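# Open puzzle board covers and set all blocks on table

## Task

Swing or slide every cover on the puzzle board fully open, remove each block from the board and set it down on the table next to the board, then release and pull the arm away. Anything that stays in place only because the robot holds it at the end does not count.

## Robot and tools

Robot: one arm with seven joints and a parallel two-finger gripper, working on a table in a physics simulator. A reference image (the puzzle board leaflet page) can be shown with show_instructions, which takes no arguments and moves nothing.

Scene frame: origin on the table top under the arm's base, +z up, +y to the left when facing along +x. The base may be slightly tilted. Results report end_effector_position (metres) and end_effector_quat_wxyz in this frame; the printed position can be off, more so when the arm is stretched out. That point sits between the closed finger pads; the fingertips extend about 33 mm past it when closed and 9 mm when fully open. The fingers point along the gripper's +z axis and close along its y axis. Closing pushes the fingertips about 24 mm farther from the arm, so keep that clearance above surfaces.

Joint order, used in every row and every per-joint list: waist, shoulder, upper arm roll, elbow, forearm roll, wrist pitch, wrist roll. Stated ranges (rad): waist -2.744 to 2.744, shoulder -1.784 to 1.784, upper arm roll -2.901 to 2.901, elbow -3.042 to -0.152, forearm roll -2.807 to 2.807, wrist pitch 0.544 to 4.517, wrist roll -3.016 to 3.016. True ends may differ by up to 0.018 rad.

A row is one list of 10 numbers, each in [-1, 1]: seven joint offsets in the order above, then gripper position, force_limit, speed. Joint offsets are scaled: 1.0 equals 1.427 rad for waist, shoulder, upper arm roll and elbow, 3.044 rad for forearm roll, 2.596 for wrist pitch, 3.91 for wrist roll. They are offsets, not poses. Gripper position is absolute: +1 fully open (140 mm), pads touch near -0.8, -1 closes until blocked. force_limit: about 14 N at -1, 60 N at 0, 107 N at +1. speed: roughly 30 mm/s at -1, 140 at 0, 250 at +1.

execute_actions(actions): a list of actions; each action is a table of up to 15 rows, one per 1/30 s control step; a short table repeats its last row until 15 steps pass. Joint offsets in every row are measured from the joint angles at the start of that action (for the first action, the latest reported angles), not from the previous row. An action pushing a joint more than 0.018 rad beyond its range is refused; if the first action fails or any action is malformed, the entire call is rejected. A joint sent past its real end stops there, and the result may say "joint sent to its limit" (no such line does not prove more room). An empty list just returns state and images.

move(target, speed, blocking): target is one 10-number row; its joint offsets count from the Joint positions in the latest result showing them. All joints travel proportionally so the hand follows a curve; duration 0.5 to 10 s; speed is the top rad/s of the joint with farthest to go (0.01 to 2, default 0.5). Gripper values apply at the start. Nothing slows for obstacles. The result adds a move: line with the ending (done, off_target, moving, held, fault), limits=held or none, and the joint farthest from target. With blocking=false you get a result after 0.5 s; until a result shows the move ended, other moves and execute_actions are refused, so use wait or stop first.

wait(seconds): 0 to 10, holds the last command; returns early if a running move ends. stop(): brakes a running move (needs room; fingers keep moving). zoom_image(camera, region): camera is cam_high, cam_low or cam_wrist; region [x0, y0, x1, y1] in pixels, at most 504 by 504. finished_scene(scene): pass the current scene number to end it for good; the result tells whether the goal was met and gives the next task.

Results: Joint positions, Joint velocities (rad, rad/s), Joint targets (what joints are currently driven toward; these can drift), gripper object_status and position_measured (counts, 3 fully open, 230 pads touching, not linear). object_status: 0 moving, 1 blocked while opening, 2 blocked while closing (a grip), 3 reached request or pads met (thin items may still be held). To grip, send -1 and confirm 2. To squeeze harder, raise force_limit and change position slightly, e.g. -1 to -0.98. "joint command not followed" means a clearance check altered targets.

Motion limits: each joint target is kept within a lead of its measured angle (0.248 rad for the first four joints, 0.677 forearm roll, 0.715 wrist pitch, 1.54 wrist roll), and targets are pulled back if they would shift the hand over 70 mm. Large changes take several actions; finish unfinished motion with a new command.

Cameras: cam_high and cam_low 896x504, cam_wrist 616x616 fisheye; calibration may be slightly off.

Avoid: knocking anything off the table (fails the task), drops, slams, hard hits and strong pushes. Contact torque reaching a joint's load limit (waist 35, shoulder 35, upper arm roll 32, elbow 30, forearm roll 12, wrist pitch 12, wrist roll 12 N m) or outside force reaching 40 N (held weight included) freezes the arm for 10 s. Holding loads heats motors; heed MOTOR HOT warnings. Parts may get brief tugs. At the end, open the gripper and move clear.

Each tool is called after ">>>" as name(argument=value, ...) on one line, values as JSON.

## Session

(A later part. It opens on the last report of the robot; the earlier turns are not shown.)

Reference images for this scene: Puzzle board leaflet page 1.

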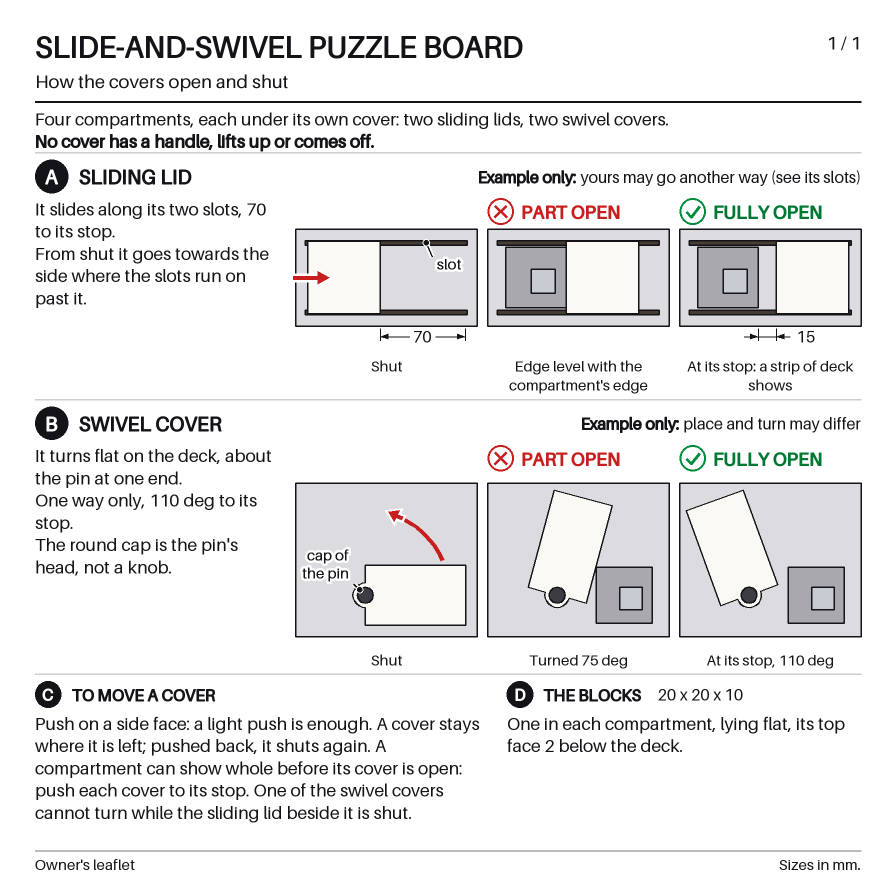

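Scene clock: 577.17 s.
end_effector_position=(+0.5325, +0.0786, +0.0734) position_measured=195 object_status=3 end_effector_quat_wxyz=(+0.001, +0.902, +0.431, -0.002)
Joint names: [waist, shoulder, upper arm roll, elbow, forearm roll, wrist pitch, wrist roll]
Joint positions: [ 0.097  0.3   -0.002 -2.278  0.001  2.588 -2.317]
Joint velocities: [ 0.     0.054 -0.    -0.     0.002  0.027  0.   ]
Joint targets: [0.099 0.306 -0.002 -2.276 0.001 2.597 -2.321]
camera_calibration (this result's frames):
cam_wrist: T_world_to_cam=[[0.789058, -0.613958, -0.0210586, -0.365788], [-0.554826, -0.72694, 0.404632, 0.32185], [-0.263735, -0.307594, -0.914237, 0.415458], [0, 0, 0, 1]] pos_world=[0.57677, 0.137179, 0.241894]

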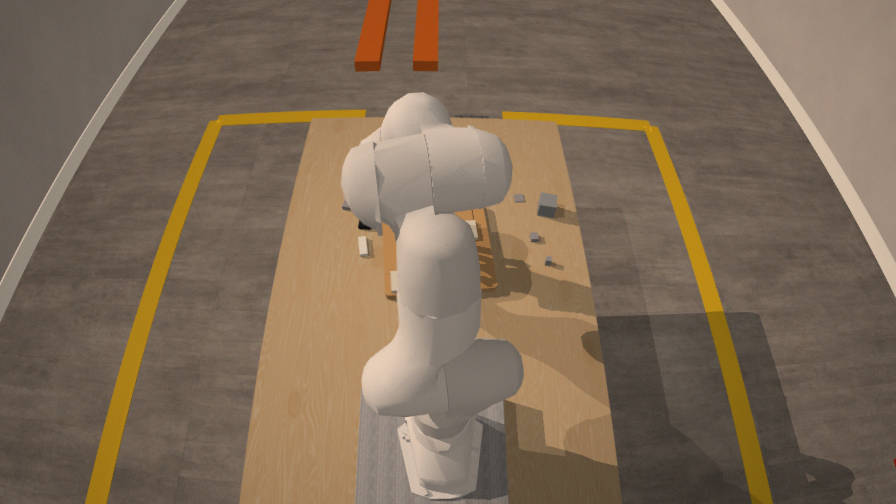

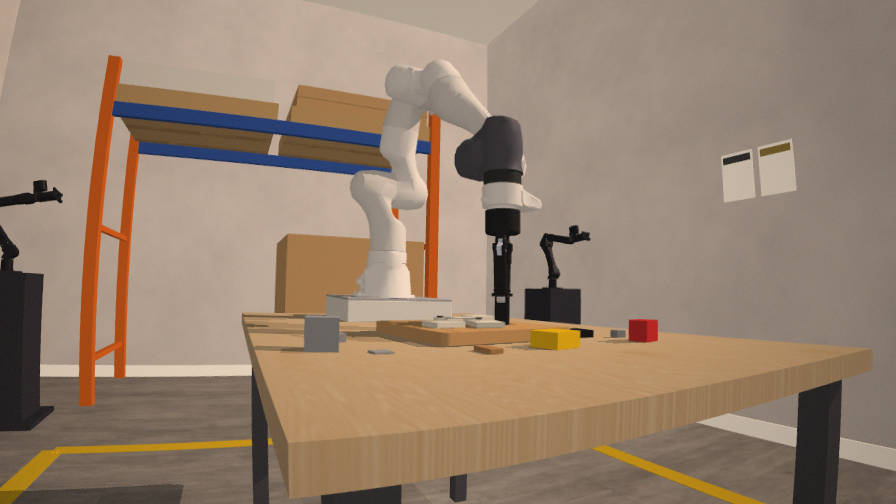

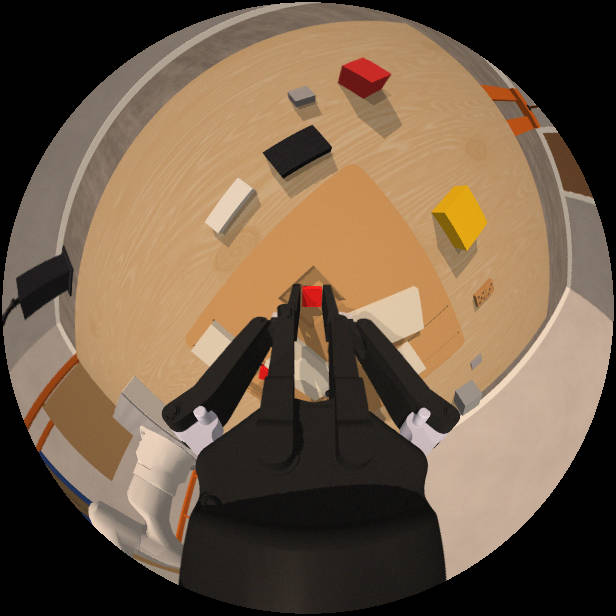

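>>> execute_actions(actions=[[[0,0.0025,0,0,0,0.0017,0,-1,0,-0.4],[0,0.0025,0,0,0,0.0017,0,-1,0,-0.4],[0,0.0025,0,0,0,0.0017,0,-1,0,-0.4],[0,0.0025,0,0,0,0.0017,0,-1,0,-0.4],[0,0.0025,0,0,0,0.001,0,-1,0,-0.4],[0,0.0025,0,0,0,0,0,-1,0,-0.4],[0,0.0015,0,0,0,-0.002,0,-1,0,-0.4],[0,0,0,0,0,-0.0045,0,-1,0,-0.4],[0,-0.003,0,0,0,-0.0075,0,-1,0,-0.4],[0,-0.0075,0,0,0,-0.0105,0,-1,0,-0.4],[0,-0.013,0,0,0,-0.0135,0,-1,0,-0.4],[0,-0.019,0,0,0,-0.016,0,-1,0,-0.4],[0,-0.025,0,0,0,-0.0173,0,-1,0,-0.4],[0,-0.0295,0,0,0,-0.0173,0,-1,0,-0.4],[0,-0.0322,0,0,0,-0.0173,0,-1,0,-0.4]]])

Scene clock: 604.77 s.
end_effector_position=(+0.5332, +0.0788, +0.0865) position_measured=207 object_status=2 end_effector_quat_wxyz=(+0.001, +0.902, +0.432, -0.001)
Joint names: [waist, shoulder, upper arm roll, elbow, forearm roll, wrist pitch, wrist roll]
Joint positions: [ 0.097  0.271 -0.002 -2.278  0.001  2.561 -2.317]
Joint velocities: [-0.001 -0.213  0.    -0.001  0.    -0.08   0.   ]
Joint targets: [0.097 0.254 -0.002 -2.278 0.001 2.543 -2.317]
camera_calibration (this result's frames):
cam_wrist: T_world_to_cam=[[0.789171, -0.61386, -0.0196349, -0.36611], [-0.55559, -0.727157, 0.40319, 0.317624], [-0.26178, -0.307277, -0.914906, 0.426692], [0, 0, 0, 1]] pos_world=[0.577091, 0.137335, 0.255132]

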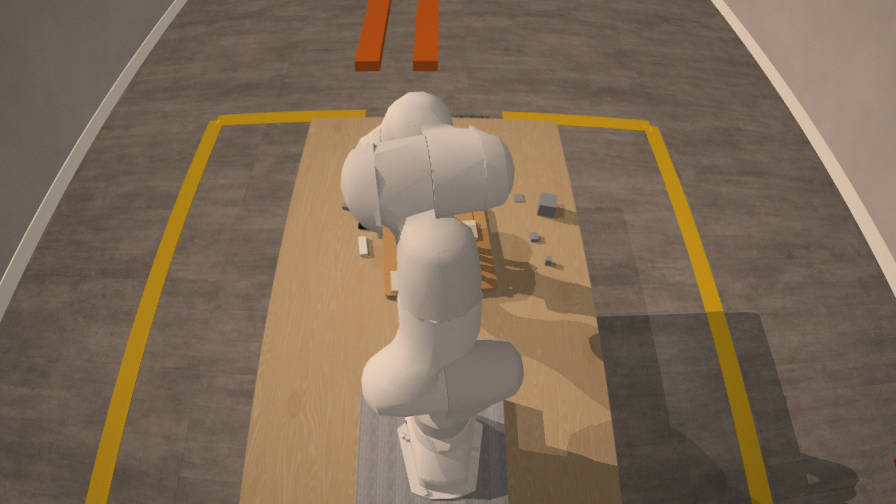

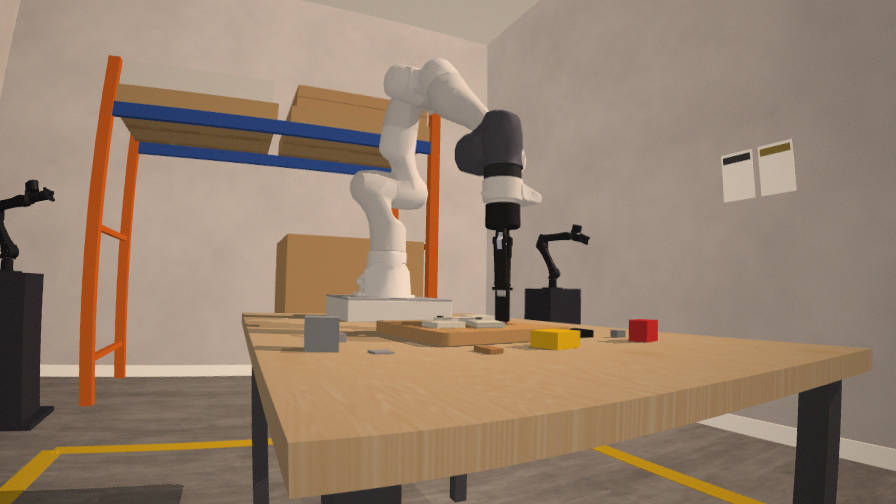

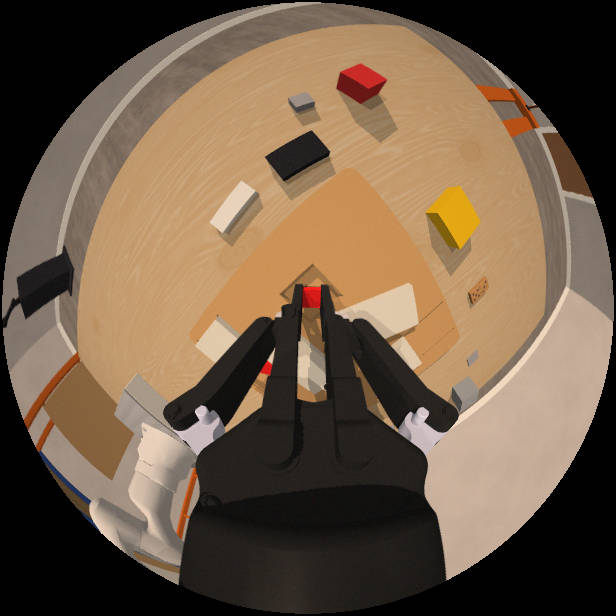

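>>> execute_actions(actions=[[[0.0035,-0.0129,0,-0.0028,0,-0.0045,0.015,-1,0,-0.4],[0.0095,-0.0156,0,-0.0070,0,-0.002,0.04,-1,0,-0.4],[0.0190,-0.0199,0,-0.0136,0,0,0.07,-1,0,-0.4],[0.0312,-0.0254,0,-0.0220,0,0.0024,0.10,-1,0,-0.4],[0.0456,-0.0319,0,-0.0320,0,0.0051,0.13,-1,0,-0.4],[0.0615,-0.039,0,-0.0430,0,0.008,0.16,-1,0,-0.4],[0.0783,-0.0466,0,-0.0547,0,0.0108,0.185,-1,0,-0.4],[0.0955,-0.0543,0,-0.0666,0,0.0135,0.205,-1,0,-0.4],[0.1124,-0.0619,0,-0.0784,0,0.0159,0.22,-1,0,-0.4],[0.1284,-0.069,0,-0.0895,0,0.0178,0.23,-1,0,-0.4],[0.1429,-0.0755,0,-0.0996,0,0.019,0.23,-1,0,-0.4],[0.1552,-0.081,0,-0.1082,0,0.0195,0.225,-1,0,-0.4],[0.1648,-0.0853,0,-0.1149,0,0.0195,0.215,-1,0,-0.4],[0.171,-0.088,0,-0.1192,0,0.0195,0.20,-1,0,-0.4],[0.1732,-0.089,0,-0.1207,0,0.0195,0.1847,-1,0,-0.4]]])

Scene clock: 621.03 s.
end_effector_position=(+0.4594, +0.1812, +0.0928) position_measured=207 object_status=2 end_effector_quat_wxyz=(-0.000, +0.963, +0.270, -0.002)
Joint names: [waist, shoulder, upper arm roll, elbow, forearm roll, wrist pitch, wrist roll]
Joint positions: [ 0.322  0.156  0.001 -2.432  0.001  2.597 -1.742]
Joint velocities: [ 0.342 -0.139  0.041 -0.225  0.001  0.055  0.473]
Joint targets: [0.344 0.144 -0.002 -2.450 0.001 2.611 -1.595]
camera_calibration (this result's frames):
cam_wrist: T_world_to_cam=[[0.533788, -0.84531, -0.0228503, -0.0853185], [-0.768239, -0.496058, 0.404643, 0.40429], [-0.353384, -0.198439, -0.914189, 0.466901], [0, 0, 0, 1]] pos_world=[0.521129, 0.221082, 0.261293]

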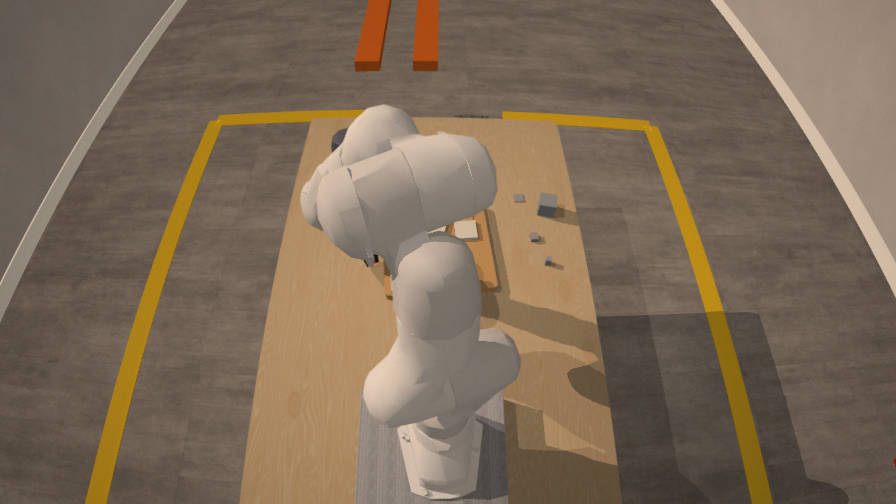

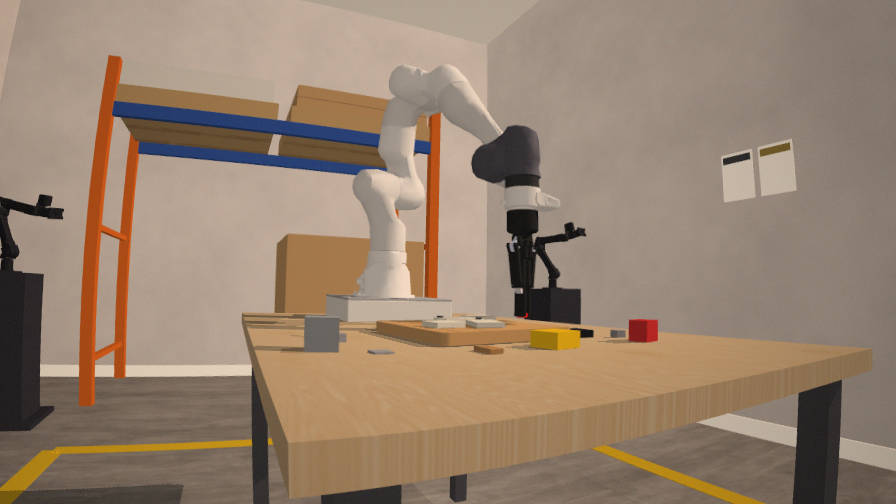

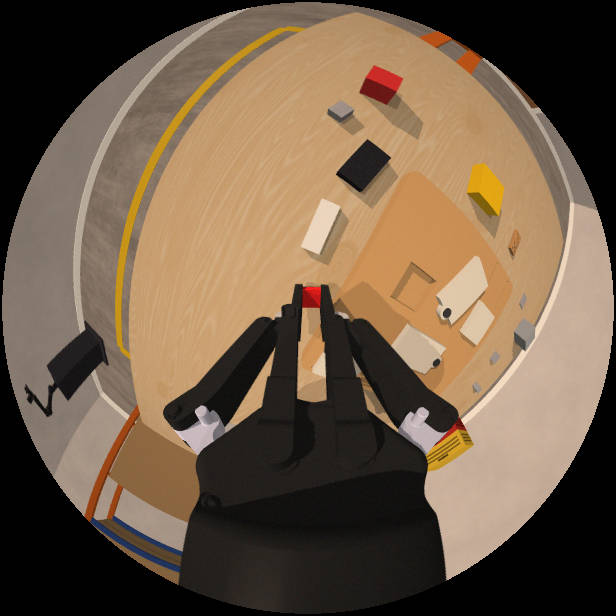

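>>> execute_actions(actions=[])

>>> zoom_image(camera="cam_wrist", region=[260, 230, 400, 370])

Scene clock: 626.97 s.
end_effector_position=(+0.4530, +0.1882, +0.0928) position_measured=207 object_status=2 end_effector_quat_wxyz=(-0.001, +0.978, +0.209, +0.000)
Joint names: [waist, shoulder, upper arm roll, elbow, forearm roll, wrist pitch, wrist roll]
Joint positions: [ 0.342  0.146  0.    -2.448  0.001  2.608 -1.599]
Joint velocities: [ 0.001 -0.001  0.     0.    -0.001  0.    -0.   ]
Joint targets: [0.344 0.144 -0.002 -2.450 0.001 2.611 -1.595]
camera_calibration (this result's frames):
cam_wrist: T_world_to_cam=[[0.424237, -0.905281, -0.0220995, -0.015239], [-0.825871, -0.396803, 0.400606, 0.410626], [-0.37143, -0.151701, -0.915984, 0.465587], [0, 0, 0, 1]] pos_world=[0.518522, 0.219772, 0.261634]

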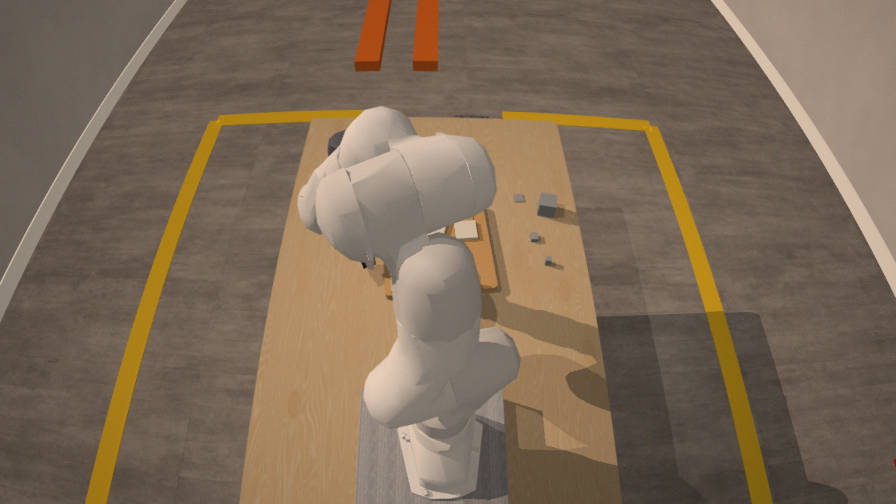

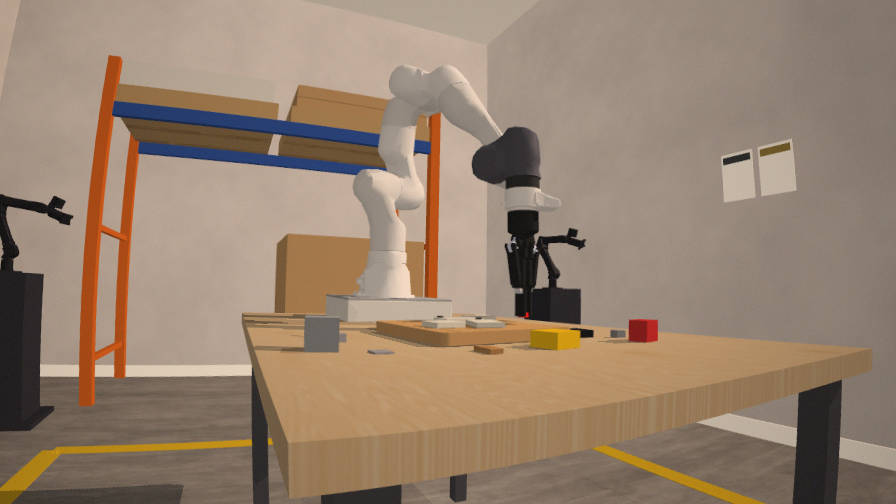

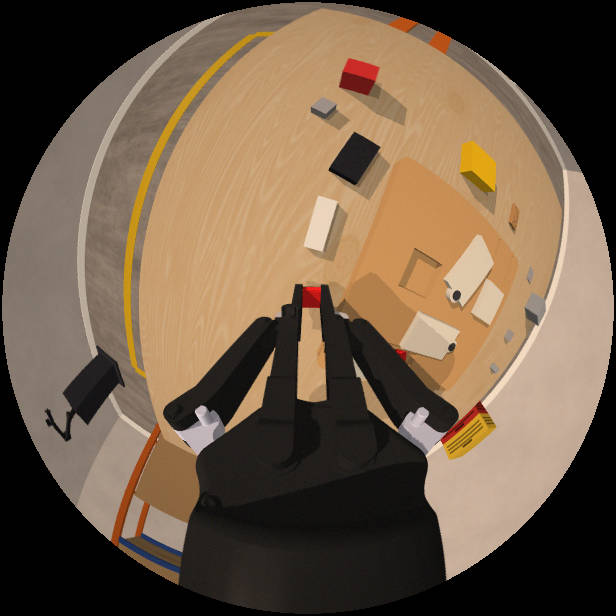

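Region (260, 230, 400, 370) of cam_wrist's 616x616 image, scaled by 3.600, with more detail than that image has.

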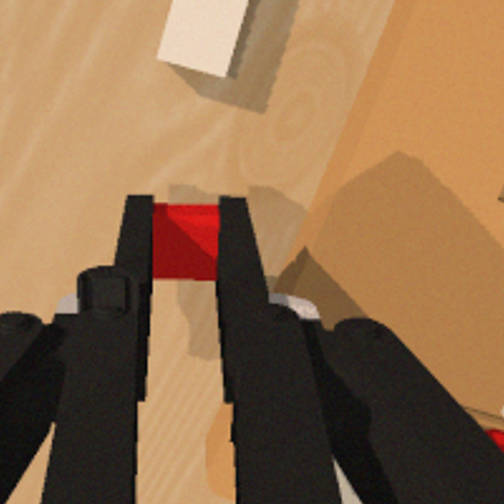

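>>> execute_actions(actions=[[[0.002,0.002,0,0,0,0.006,0,-1,0,-0.4],[0.0035,0.006,0,0,0,0.011,0,-1,0,-0.4],[0.005,0.012,0,0,0,0.016,0,-1,0,-0.4],[0.0065,0.019,0,0,0,0.0205,0,-1,0,-0.4],[0.0074,0.027,0,0,0,0.0245,0,-1,0,-0.4],[0.0074,0.035,0,0,0,0.0275,0,-1,0,-0.4],[0.0074,0.042,0,0,0,0.0295,0,-1,0,-0.4],[0.0074,0.0475,0,0,0,0.031,0,-1,0,-0.4],[0.0074,0.0515,0,0,0,0.0318,0,-1,0,-0.4],[0.0074,0.054,0,0,0,0.0324,0,-1,0,-0.4],[0.0074,0.0558,0,0,0,0.0324,0,-1,0,-0.4],[0.0074,0.0572,0,0,0,0.0324,0,-1,0,-0.4],[0.0074,0.0584,0,0,0,0.0324,0,-1,0,-0.4],[0.0074,0.0595,0,0,0,0.0324,0,-1,0,-0.4],[0.0074,0.0604,0,0,0,0.0324,0,-1,0,-0.4]]])

>>> execute_actions(actions=[])

Scene clock: 639.93 s.
end_effector_position=(+0.4485, +0.1905, +0.0606) position_measured=207 object_status=2 end_effector_quat_wxyz=(+0.000, +0.977, +0.213, -0.004)
Joint names: [waist, shoulder, upper arm roll, elbow, forearm roll, wrist pitch, wrist roll]
Joint positions: [ 0.35   0.226  0.    -2.448  0.001  2.677 -1.599]
Joint velocities: [-0.002 -0.003 -0.    -0.    -0.001  0.013 -0.001]
Joint targets: [0.352 0.233 0.000 -2.448 0.001 2.692 -1.599]
camera_calibration (this result's frames):
cam_wrist: T_world_to_cam=[[0.431321, -0.901916, -0.0225608, -0.0156488], [-0.819226, -0.402006, 0.408973, 0.418248], [-0.377929, -0.157916, -0.912268, 0.438583], [0, 0, 0, 1]] pos_world=[0.515143, 0.223284, 0.2287]

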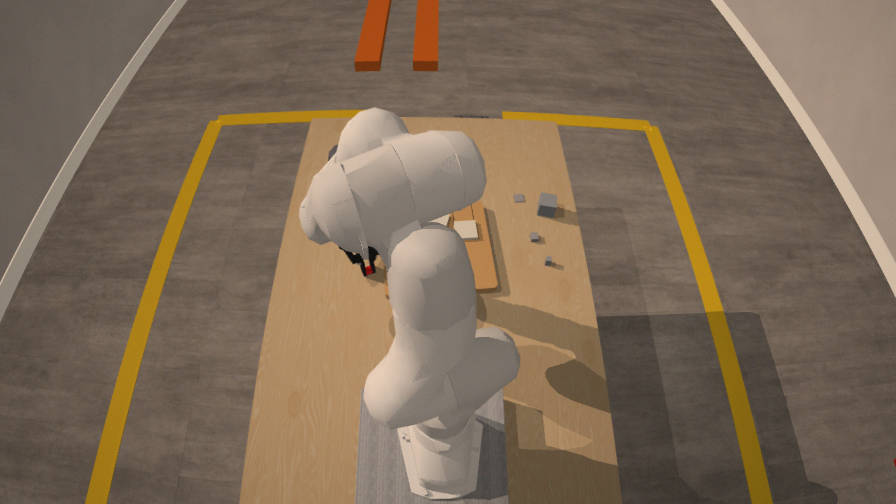

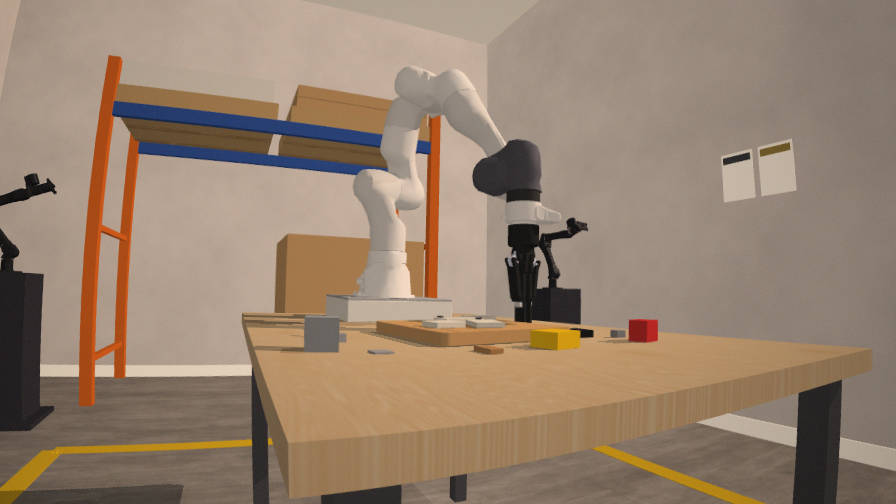

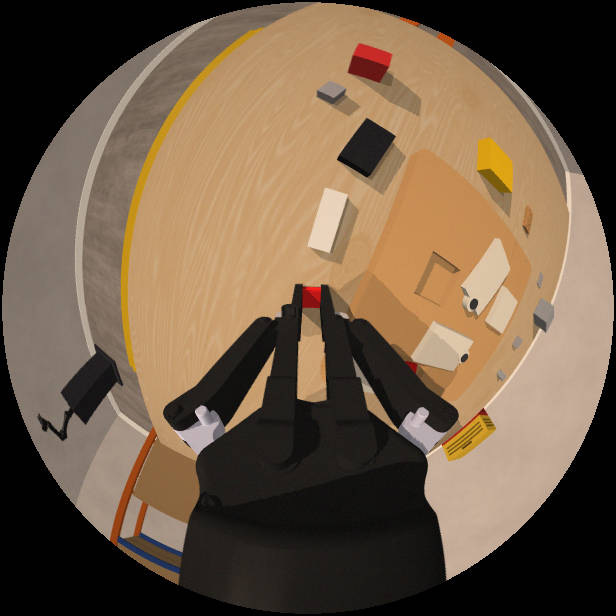

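Scene clock: 639.93 s.
end_effector_position=(+0.4485, +0.1905, +0.0606) position_measured=207 object_status=2 end_effector_quat_wxyz=(+0.000, +0.977, +0.213, -0.004)
Joint names: [waist, shoulder, upper arm roll, elbow, forearm roll, wrist pitch, wrist roll]
Joint positions: [ 0.35   0.226  0.    -2.448  0.001  2.677 -1.599]
Joint velocities: [-0.002 -0.003 -0.    -0.    -0.001  0.013 -0.001]
Joint targets: [0.352 0.233 0.000 -2.448 0.001 2.692 -1.599]
camera_calibration (this result's frames):
cam_wrist: T_world_to_cam=[[0.431321, -0.901916, -0.0225608, -0.0156488], [-0.819226, -0.402006, 0.408973, 0.418248], [-0.377929, -0.157916, -0.912268, 0.438583], [0, 0, 0, 1]] pos_world=[0.515143, 0.223284, 0.2287]

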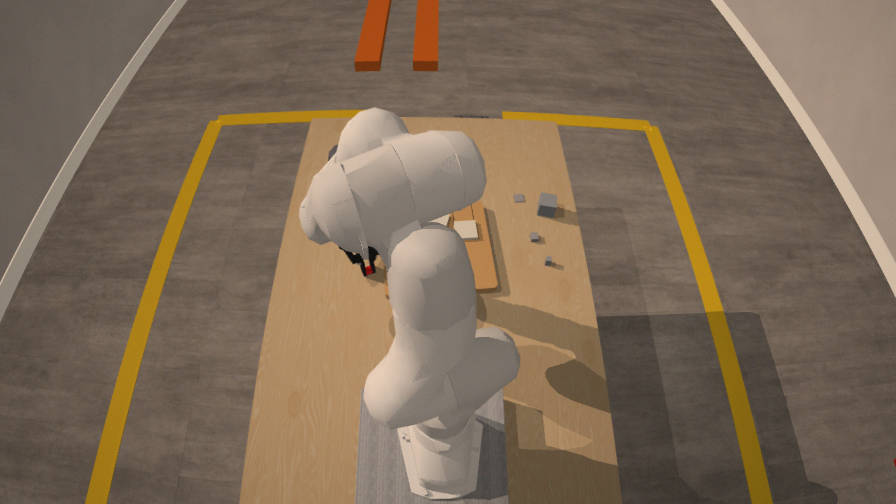

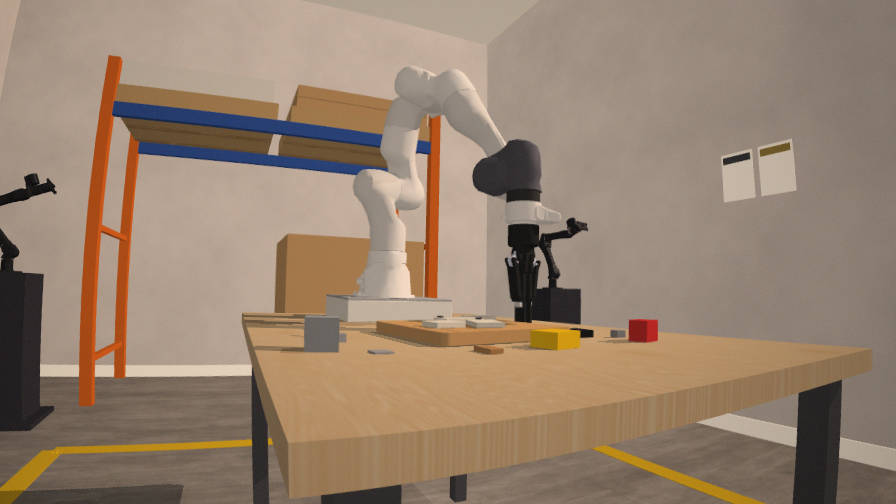

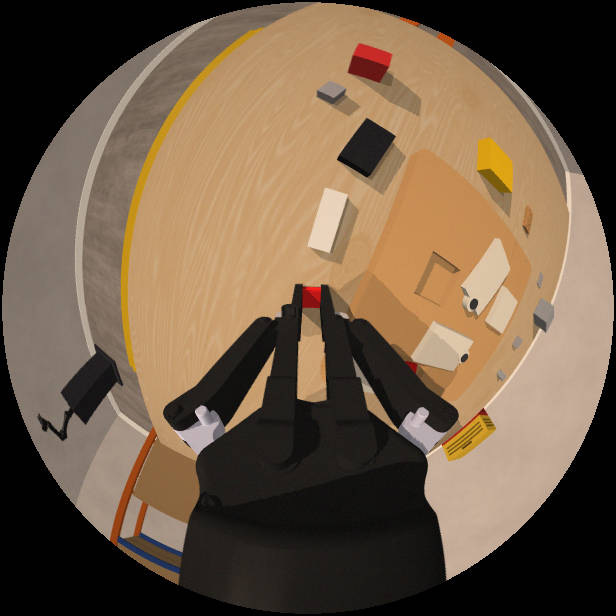

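>>> execute_actions(actions=[[[0,0.001,0,0,0,0.002,0,-0.42,0,0],[0,0.001,0,0,0,0.002,0,-0.42,0,0],[0,0.001,0,0,0,0.002,0,-0.42,0,0],[0,0,0,0,0,0,0,-0.42,0,0],[0,-0.002,0,0.001,0,-0.004,0,-0.42,0,0],[0,-0.005,0,0.004,0,-0.010,0,-0.42,0,0],[0,-0.009,0,0.009,0,-0.017,0,-0.42,0,0],[0,-0.013,0,0.016,0,-0.024,0,-0.42,0,0],[0,-0.016,0,0.024,0,-0.030,0,-0.42,0,0],[0,-0.0175,0,0.033,0,-0.035,0,-0.42,0,0],[0,-0.0175,0,0.042,0,-0.038,0,-0.42,0,0],[0,-0.016,0,0.051,0,-0.0387,0,-0.42,0,0],[0,-0.014,0,0.058,0,-0.0387,0,-0.42,0,0],[0,-0.012,0,0.0635,0,-0.0387,0,-1,0,0.5],[0,-0.010,0,0.0664,0,-0.0387,0,-1,0,0.5]]])

Scene clock: 656.43 s.
end_effector_position=(+0.4755, +0.2020, +0.0896) position_measured=190 object_status=0 end_effector_quat_wxyz=(-0.002, +0.977, +0.213, +0.006)
Joint names: [waist, shoulder, upper arm roll, elbow, forearm roll, wrist pitch, wrist roll]
Joint positions: [ 0.35   0.207  0.    -2.371  0.001  2.603 -1.599]
Joint velocities: [ 0.001  0.001 -0.001  0.248  0.    -0.113 -0.001]
Joint targets: [0.350 0.211 0.000 -2.353 0.001 2.577 -1.599]
camera_calibration (this result's frames):
cam_wrist: T_world_to_cam=[[0.431801, -0.901708, -0.0216831, -0.0166276], [-0.826813, -0.405314, 0.39, 0.439108], [-0.360455, -0.150474, -0.920559, 0.467975], [0, 0, 0, 1]] pos_world=[0.538924, 0.233402, 0.259186]

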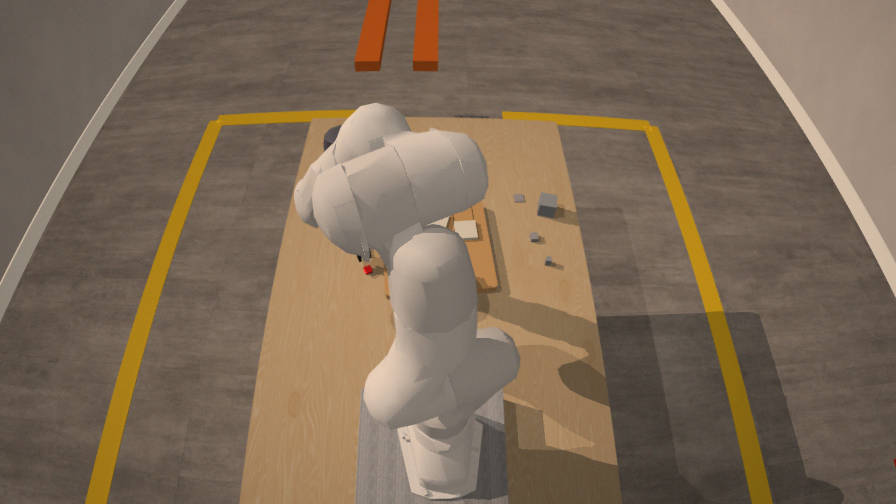

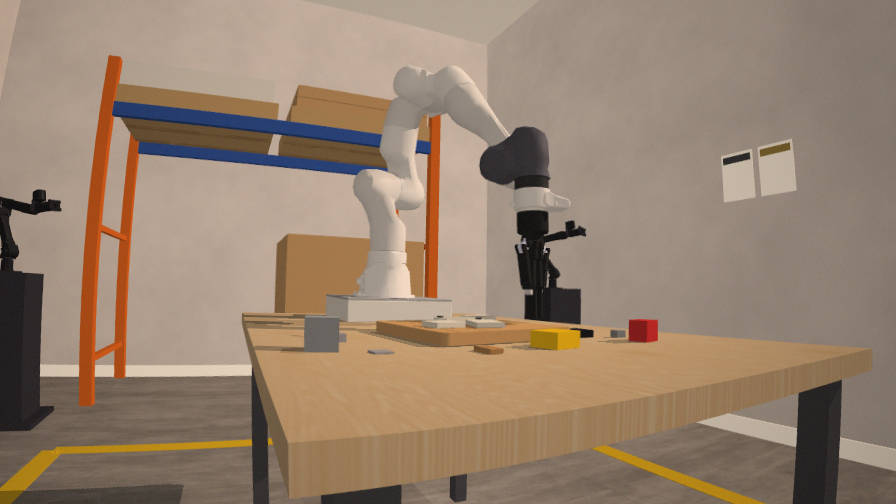

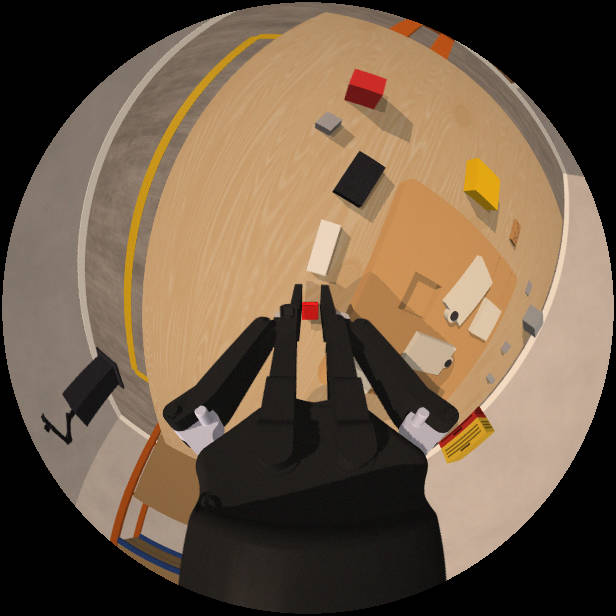

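>>> execute_actions(actions=[[[-0.004,0.0028,0.0014,0.0126,0,-0.009,0,-1,0,0.5],[-0.0118,0.0028,0.0014,0.0126,0,-0.008,0,-1,0,0.5],[-0.0239,0.0028,0.0014,0.0126,0,-0.007,0,-1,0,0.5],[-0.0395,0.0028,0.0014,0.0126,0,-0.006,0,-1,0,0.5],[-0.0578,0.0028,0.0014,0.0126,0,-0.005,0,-1,0,0.5],[-0.0781,0.0028,0.0014,0.0126,0,-0.004,0,-1,0,0.5],[-0.0996,0.0035,0.0014,0.0126,0,-0.003,0,-1,0,0.5],[-0.1215,0.0045,0.0014,0.0126,0,-0.003,0,-1,0,0.5],[-0.143,0.006,0.0014,0.0126,0,-0.003,0,-1,0,0.5],[-0.1634,0.0075,0.0014,0.0126,0,-0.003,0,-1,0,0.5],[-0.1819,0.009,0.0014,0.0126,0,-0.003,0,-1,0,0.5],[-0.1976,0.0105,0.0014,0.0126,0,-0.003,0,-1,0,0.5],[-0.2098,0.0115,0.0014,0.0126,0,-0.003,0,-1,0,0.5],[-0.2177,0.0122,0.0014,0.0126,0,-0.003,0,-1,0,0.5],[-0.2205,0.0125,0.0014,0.0126,0,-0.003,0,-1,0,0.5]]])

Scene clock: 667.67 s.
end_effector_position=(+0.5155, +0.0582, +0.0880) position_measured=233 object_status=3 end_effector_quat_wxyz=(+0.001, +0.998, +0.070, +0.002)
Joint names: [waist, shoulder, upper arm roll, elbow, forearm roll, wrist pitch, wrist roll]
Joint positions: [ 0.063  0.22  -0.002 -2.355  0.001  2.591 -1.599]
Joint velocities: [-0.446  0.044 -0.058 -0.    -0.001  0.004 -0.   ]
Joint targets: [0.035 0.225 0.002 -2.353 0.001 2.596 -1.599]
camera_calibration (this result's frames):
cam_wrist: T_world_to_cam=[[0.156448, -0.987523, -0.0179722, -0.0170576], [-0.904977, -0.150612, 0.39791, 0.439262], [-0.395652, -0.0459877, -0.917248, 0.471038], [0, 0, 0, 1]] pos_world=[0.586558, 0.0709753, 0.256965]

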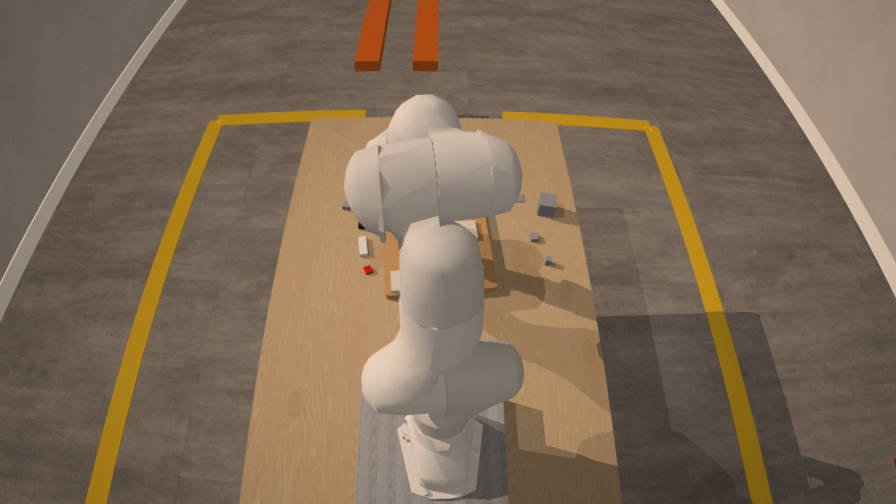

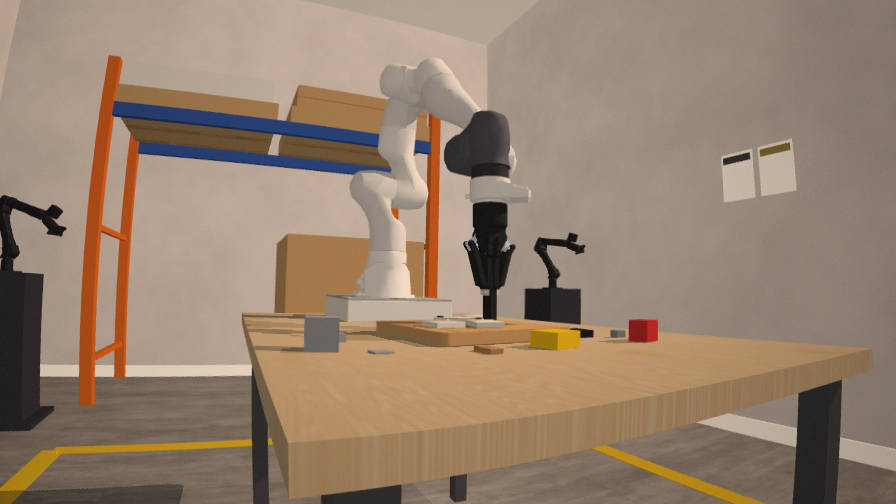

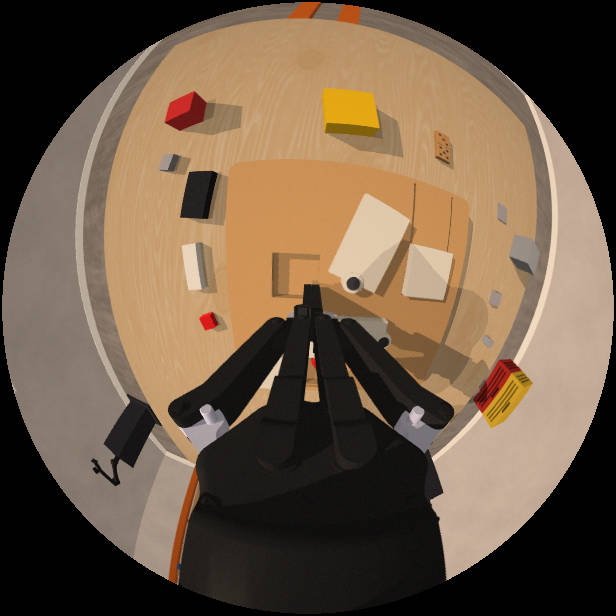

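>>> execute_actions(actions=[[[-0.0196,-0.0016,0.0014,-0.0045,0,0.0029,0,-1,0,0.5],[-0.0201,-0.0039,0.0014,-0.008,0,0.0037,0,-1,0,0.5],[-0.0207,-0.0067,0.0014,-0.0122,0,0.0047,0,-1,0,0.5],[-0.0213,-0.0098,0.0014,-0.0168,0,0.006,0,-1,0,0.5],[-0.022,-0.0133,0.0014,-0.0222,0,0.0075,0,-1,0,0.5],[-0.0229,-0.0176,0.0014,-0.0287,0,0.0092,0,-1,0,0.5],[-0.024,-0.0229,0.0014,-0.0368,0,0.0112,0,-1,0,0.5],[-0.0252,-0.0291,0.0014,-0.0461,0,0.0131,0,-1,0,0.5],[-0.0267,-0.036,0.0014,-0.0566,0,0.0151,0,-1,0,0.5],[-0.0281,-0.0429,0.0014,-0.0671,0,0.017,0,-1,0,0.5],[-0.0295,-0.0498,0.0014,-0.0775,0,0.019,0,-1,0,0.5],[-0.0309,-0.0567,0.0014,-0.088,0,0.0207,0,-1,0,0.5],[-0.0323,-0.0636,0.0014,-0.0984,0,0.0223,0,-1,0,0.5],[-0.0336,-0.0697,0.0014,-0.1077,0,0.0223,0,-1,0,0.5],[-0.0347,-0.0752,0.0014,-0.1161,0,0.0223,0,-1,0,0.5]]])

Scene clock: 702.47 s.
end_effector_position=(+0.4780, +0.0349, +0.0879) position_measured=233 object_status=3 end_effector_quat_wxyz=(+0.001, +0.999, +0.050, +0.001)
Joint names: [waist, shoulder, upper arm roll, elbow, forearm roll, wrist pitch, wrist roll]
Joint positions: [ 0.021  0.133  0.    -2.487  0.001  2.635 -1.599]
Joint velocities: [-0.049 -0.262 -0.001 -0.39   0.001  0.067 -0.   ]
Joint targets: [0.013 0.113 -0.000 -2.520 0.001 2.649 -1.599]
camera_calibration (this result's frames):
cam_wrist: T_world_to_cam=[[0.11709, -0.992958, -0.0180148, -0.0151145], [-0.909475, -0.114497, 0.399682, 0.4026], [-0.39893, -0.0304145, -0.916477, 0.456031], [0, 0, 0, 1]] pos_world=[0.549849, 0.0449582, 0.256758]

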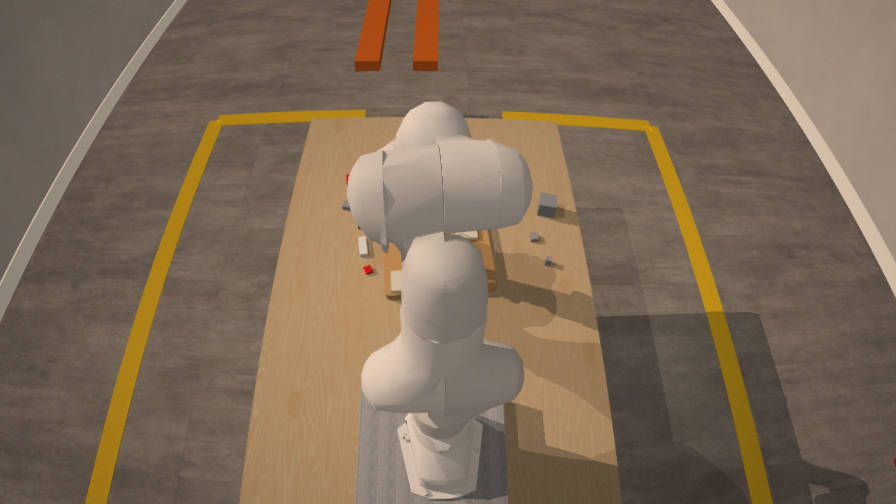

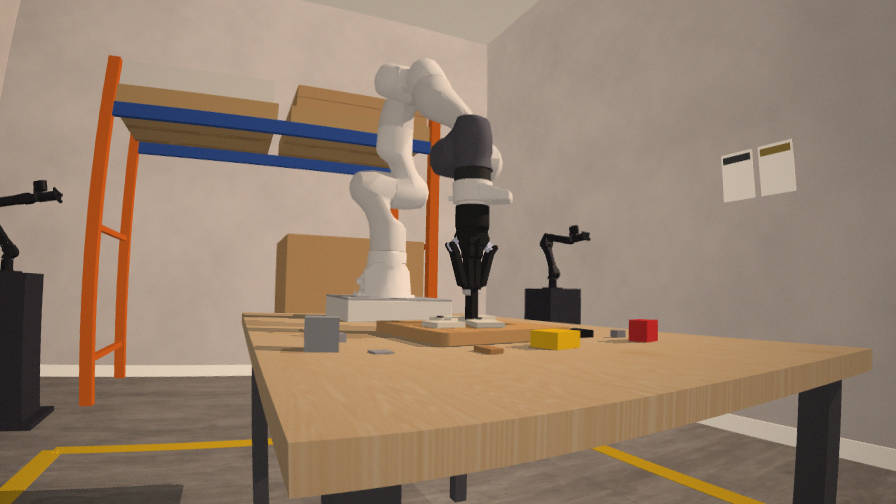

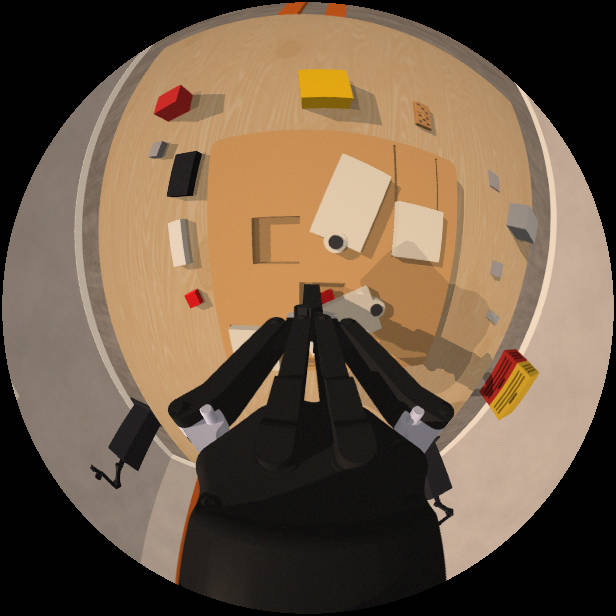

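>>> execute_actions(actions=[[[-0.0068,-0.016,0,-0.0259,0,0.0076,0,-1,0,0.5],[-0.0087,-0.0194,0,-0.0307,0,0.0088,0,-1,0,0.5],[-0.0114,-0.024,0,-0.0371,0,0.0102,0,-1,0,0.5],[-0.0146,-0.0293,0,-0.0447,0,0.0115,0,-1,0,0.5],[-0.0181,-0.0353,0,-0.0531,0,0.0129,0,-1,0,0.5],[-0.0216,-0.0414,0,-0.0616,0,0.0142,0,-1,0,0.5],[-0.0251,-0.0474,0,-0.07,0,0.0156,0,-1,0,0.5],[-0.0286,-0.0533,0,-0.0785,0,0.0169,0,-1,0,0.5],[-0.0321,-0.0593,0,-0.0869,0,0.0183,0,-1,0,0.5],[-0.0357,-0.0654,0,-0.0954,0,0.0196,0,-1,0,0.5],[-0.0392,-0.0714,0,-0.1038,0,0.0208,0,-1,0,0.5],[-0.0427,-0.0774,0,-0.1122,0,0.0219,0,-1,0,0.5],[-0.0458,-0.0827,0,-0.1198,0,0.0226,0,-1,0,0.5],[-0.0486,-0.0874,0,-0.1264,0,0.0226,0,-1,0,0.5],[-0.0505,-0.0907,0,-0.131,0,0.0226,0,-1,0,0.5]]])

Scene clock: 722.27 s.
end_effector_position=(+0.4285, +0.0054, +0.0876) position_measured=233 object_status=3 end_effector_quat_wxyz=(+0.002, +1.000, +0.020, -0.000)
Joint names: [waist, shoulder, upper arm roll, elbow, forearm roll, wrist pitch, wrist roll]
Joint positions: [-0.04   0.02   0.001 -2.65   0.001  2.682 -1.599]
Joint velocities: [-0.118 -0.195  0.    -0.277  0.001  0.043 -0.   ]
Joint targets: [-0.051 0.004 0.000 -2.674 0.001 2.693 -1.599]
camera_calibration (this result's frames):
cam_wrist: T_world_to_cam=[[0.0568995, -0.998229, -0.0173632, -0.0128763], [-0.913731, -0.0590755, 0.402003, 0.355601], [-0.402317, -0.00700847, -0.915474, 0.436382], [0, 0, 0, 1]] pos_world=[0.50122, 0.0112122, 0.25632]

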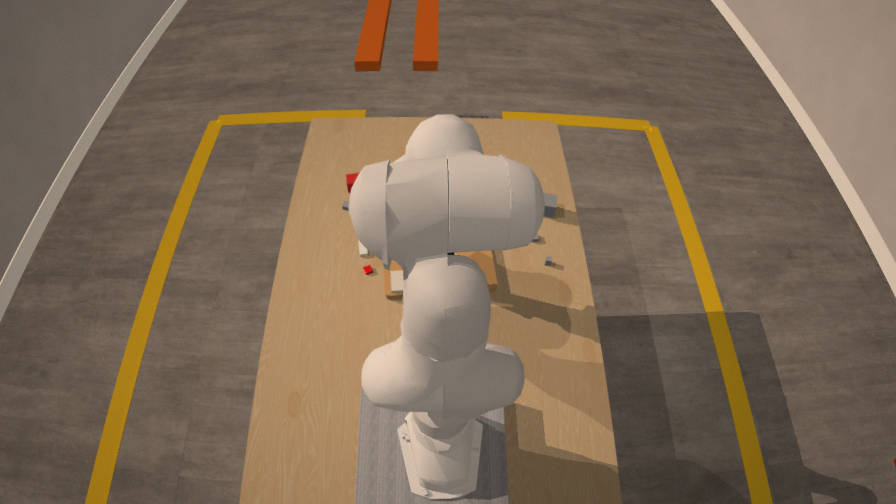

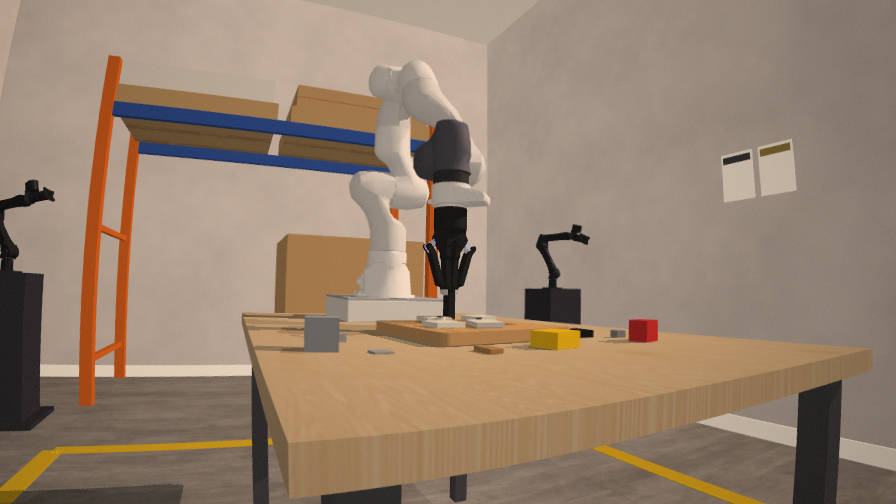

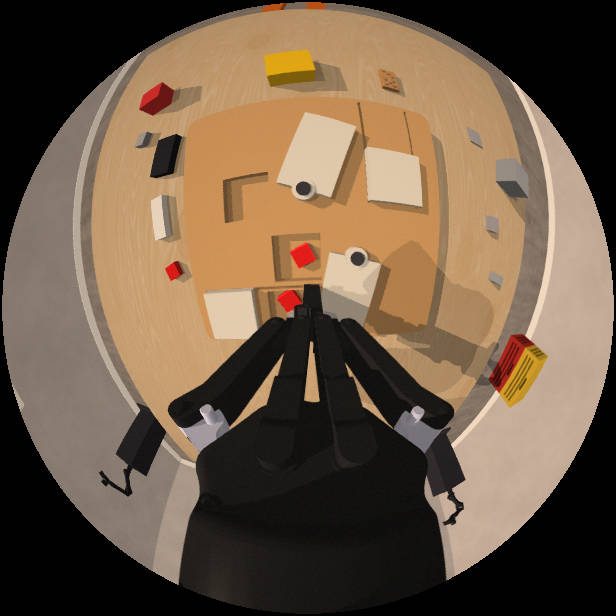

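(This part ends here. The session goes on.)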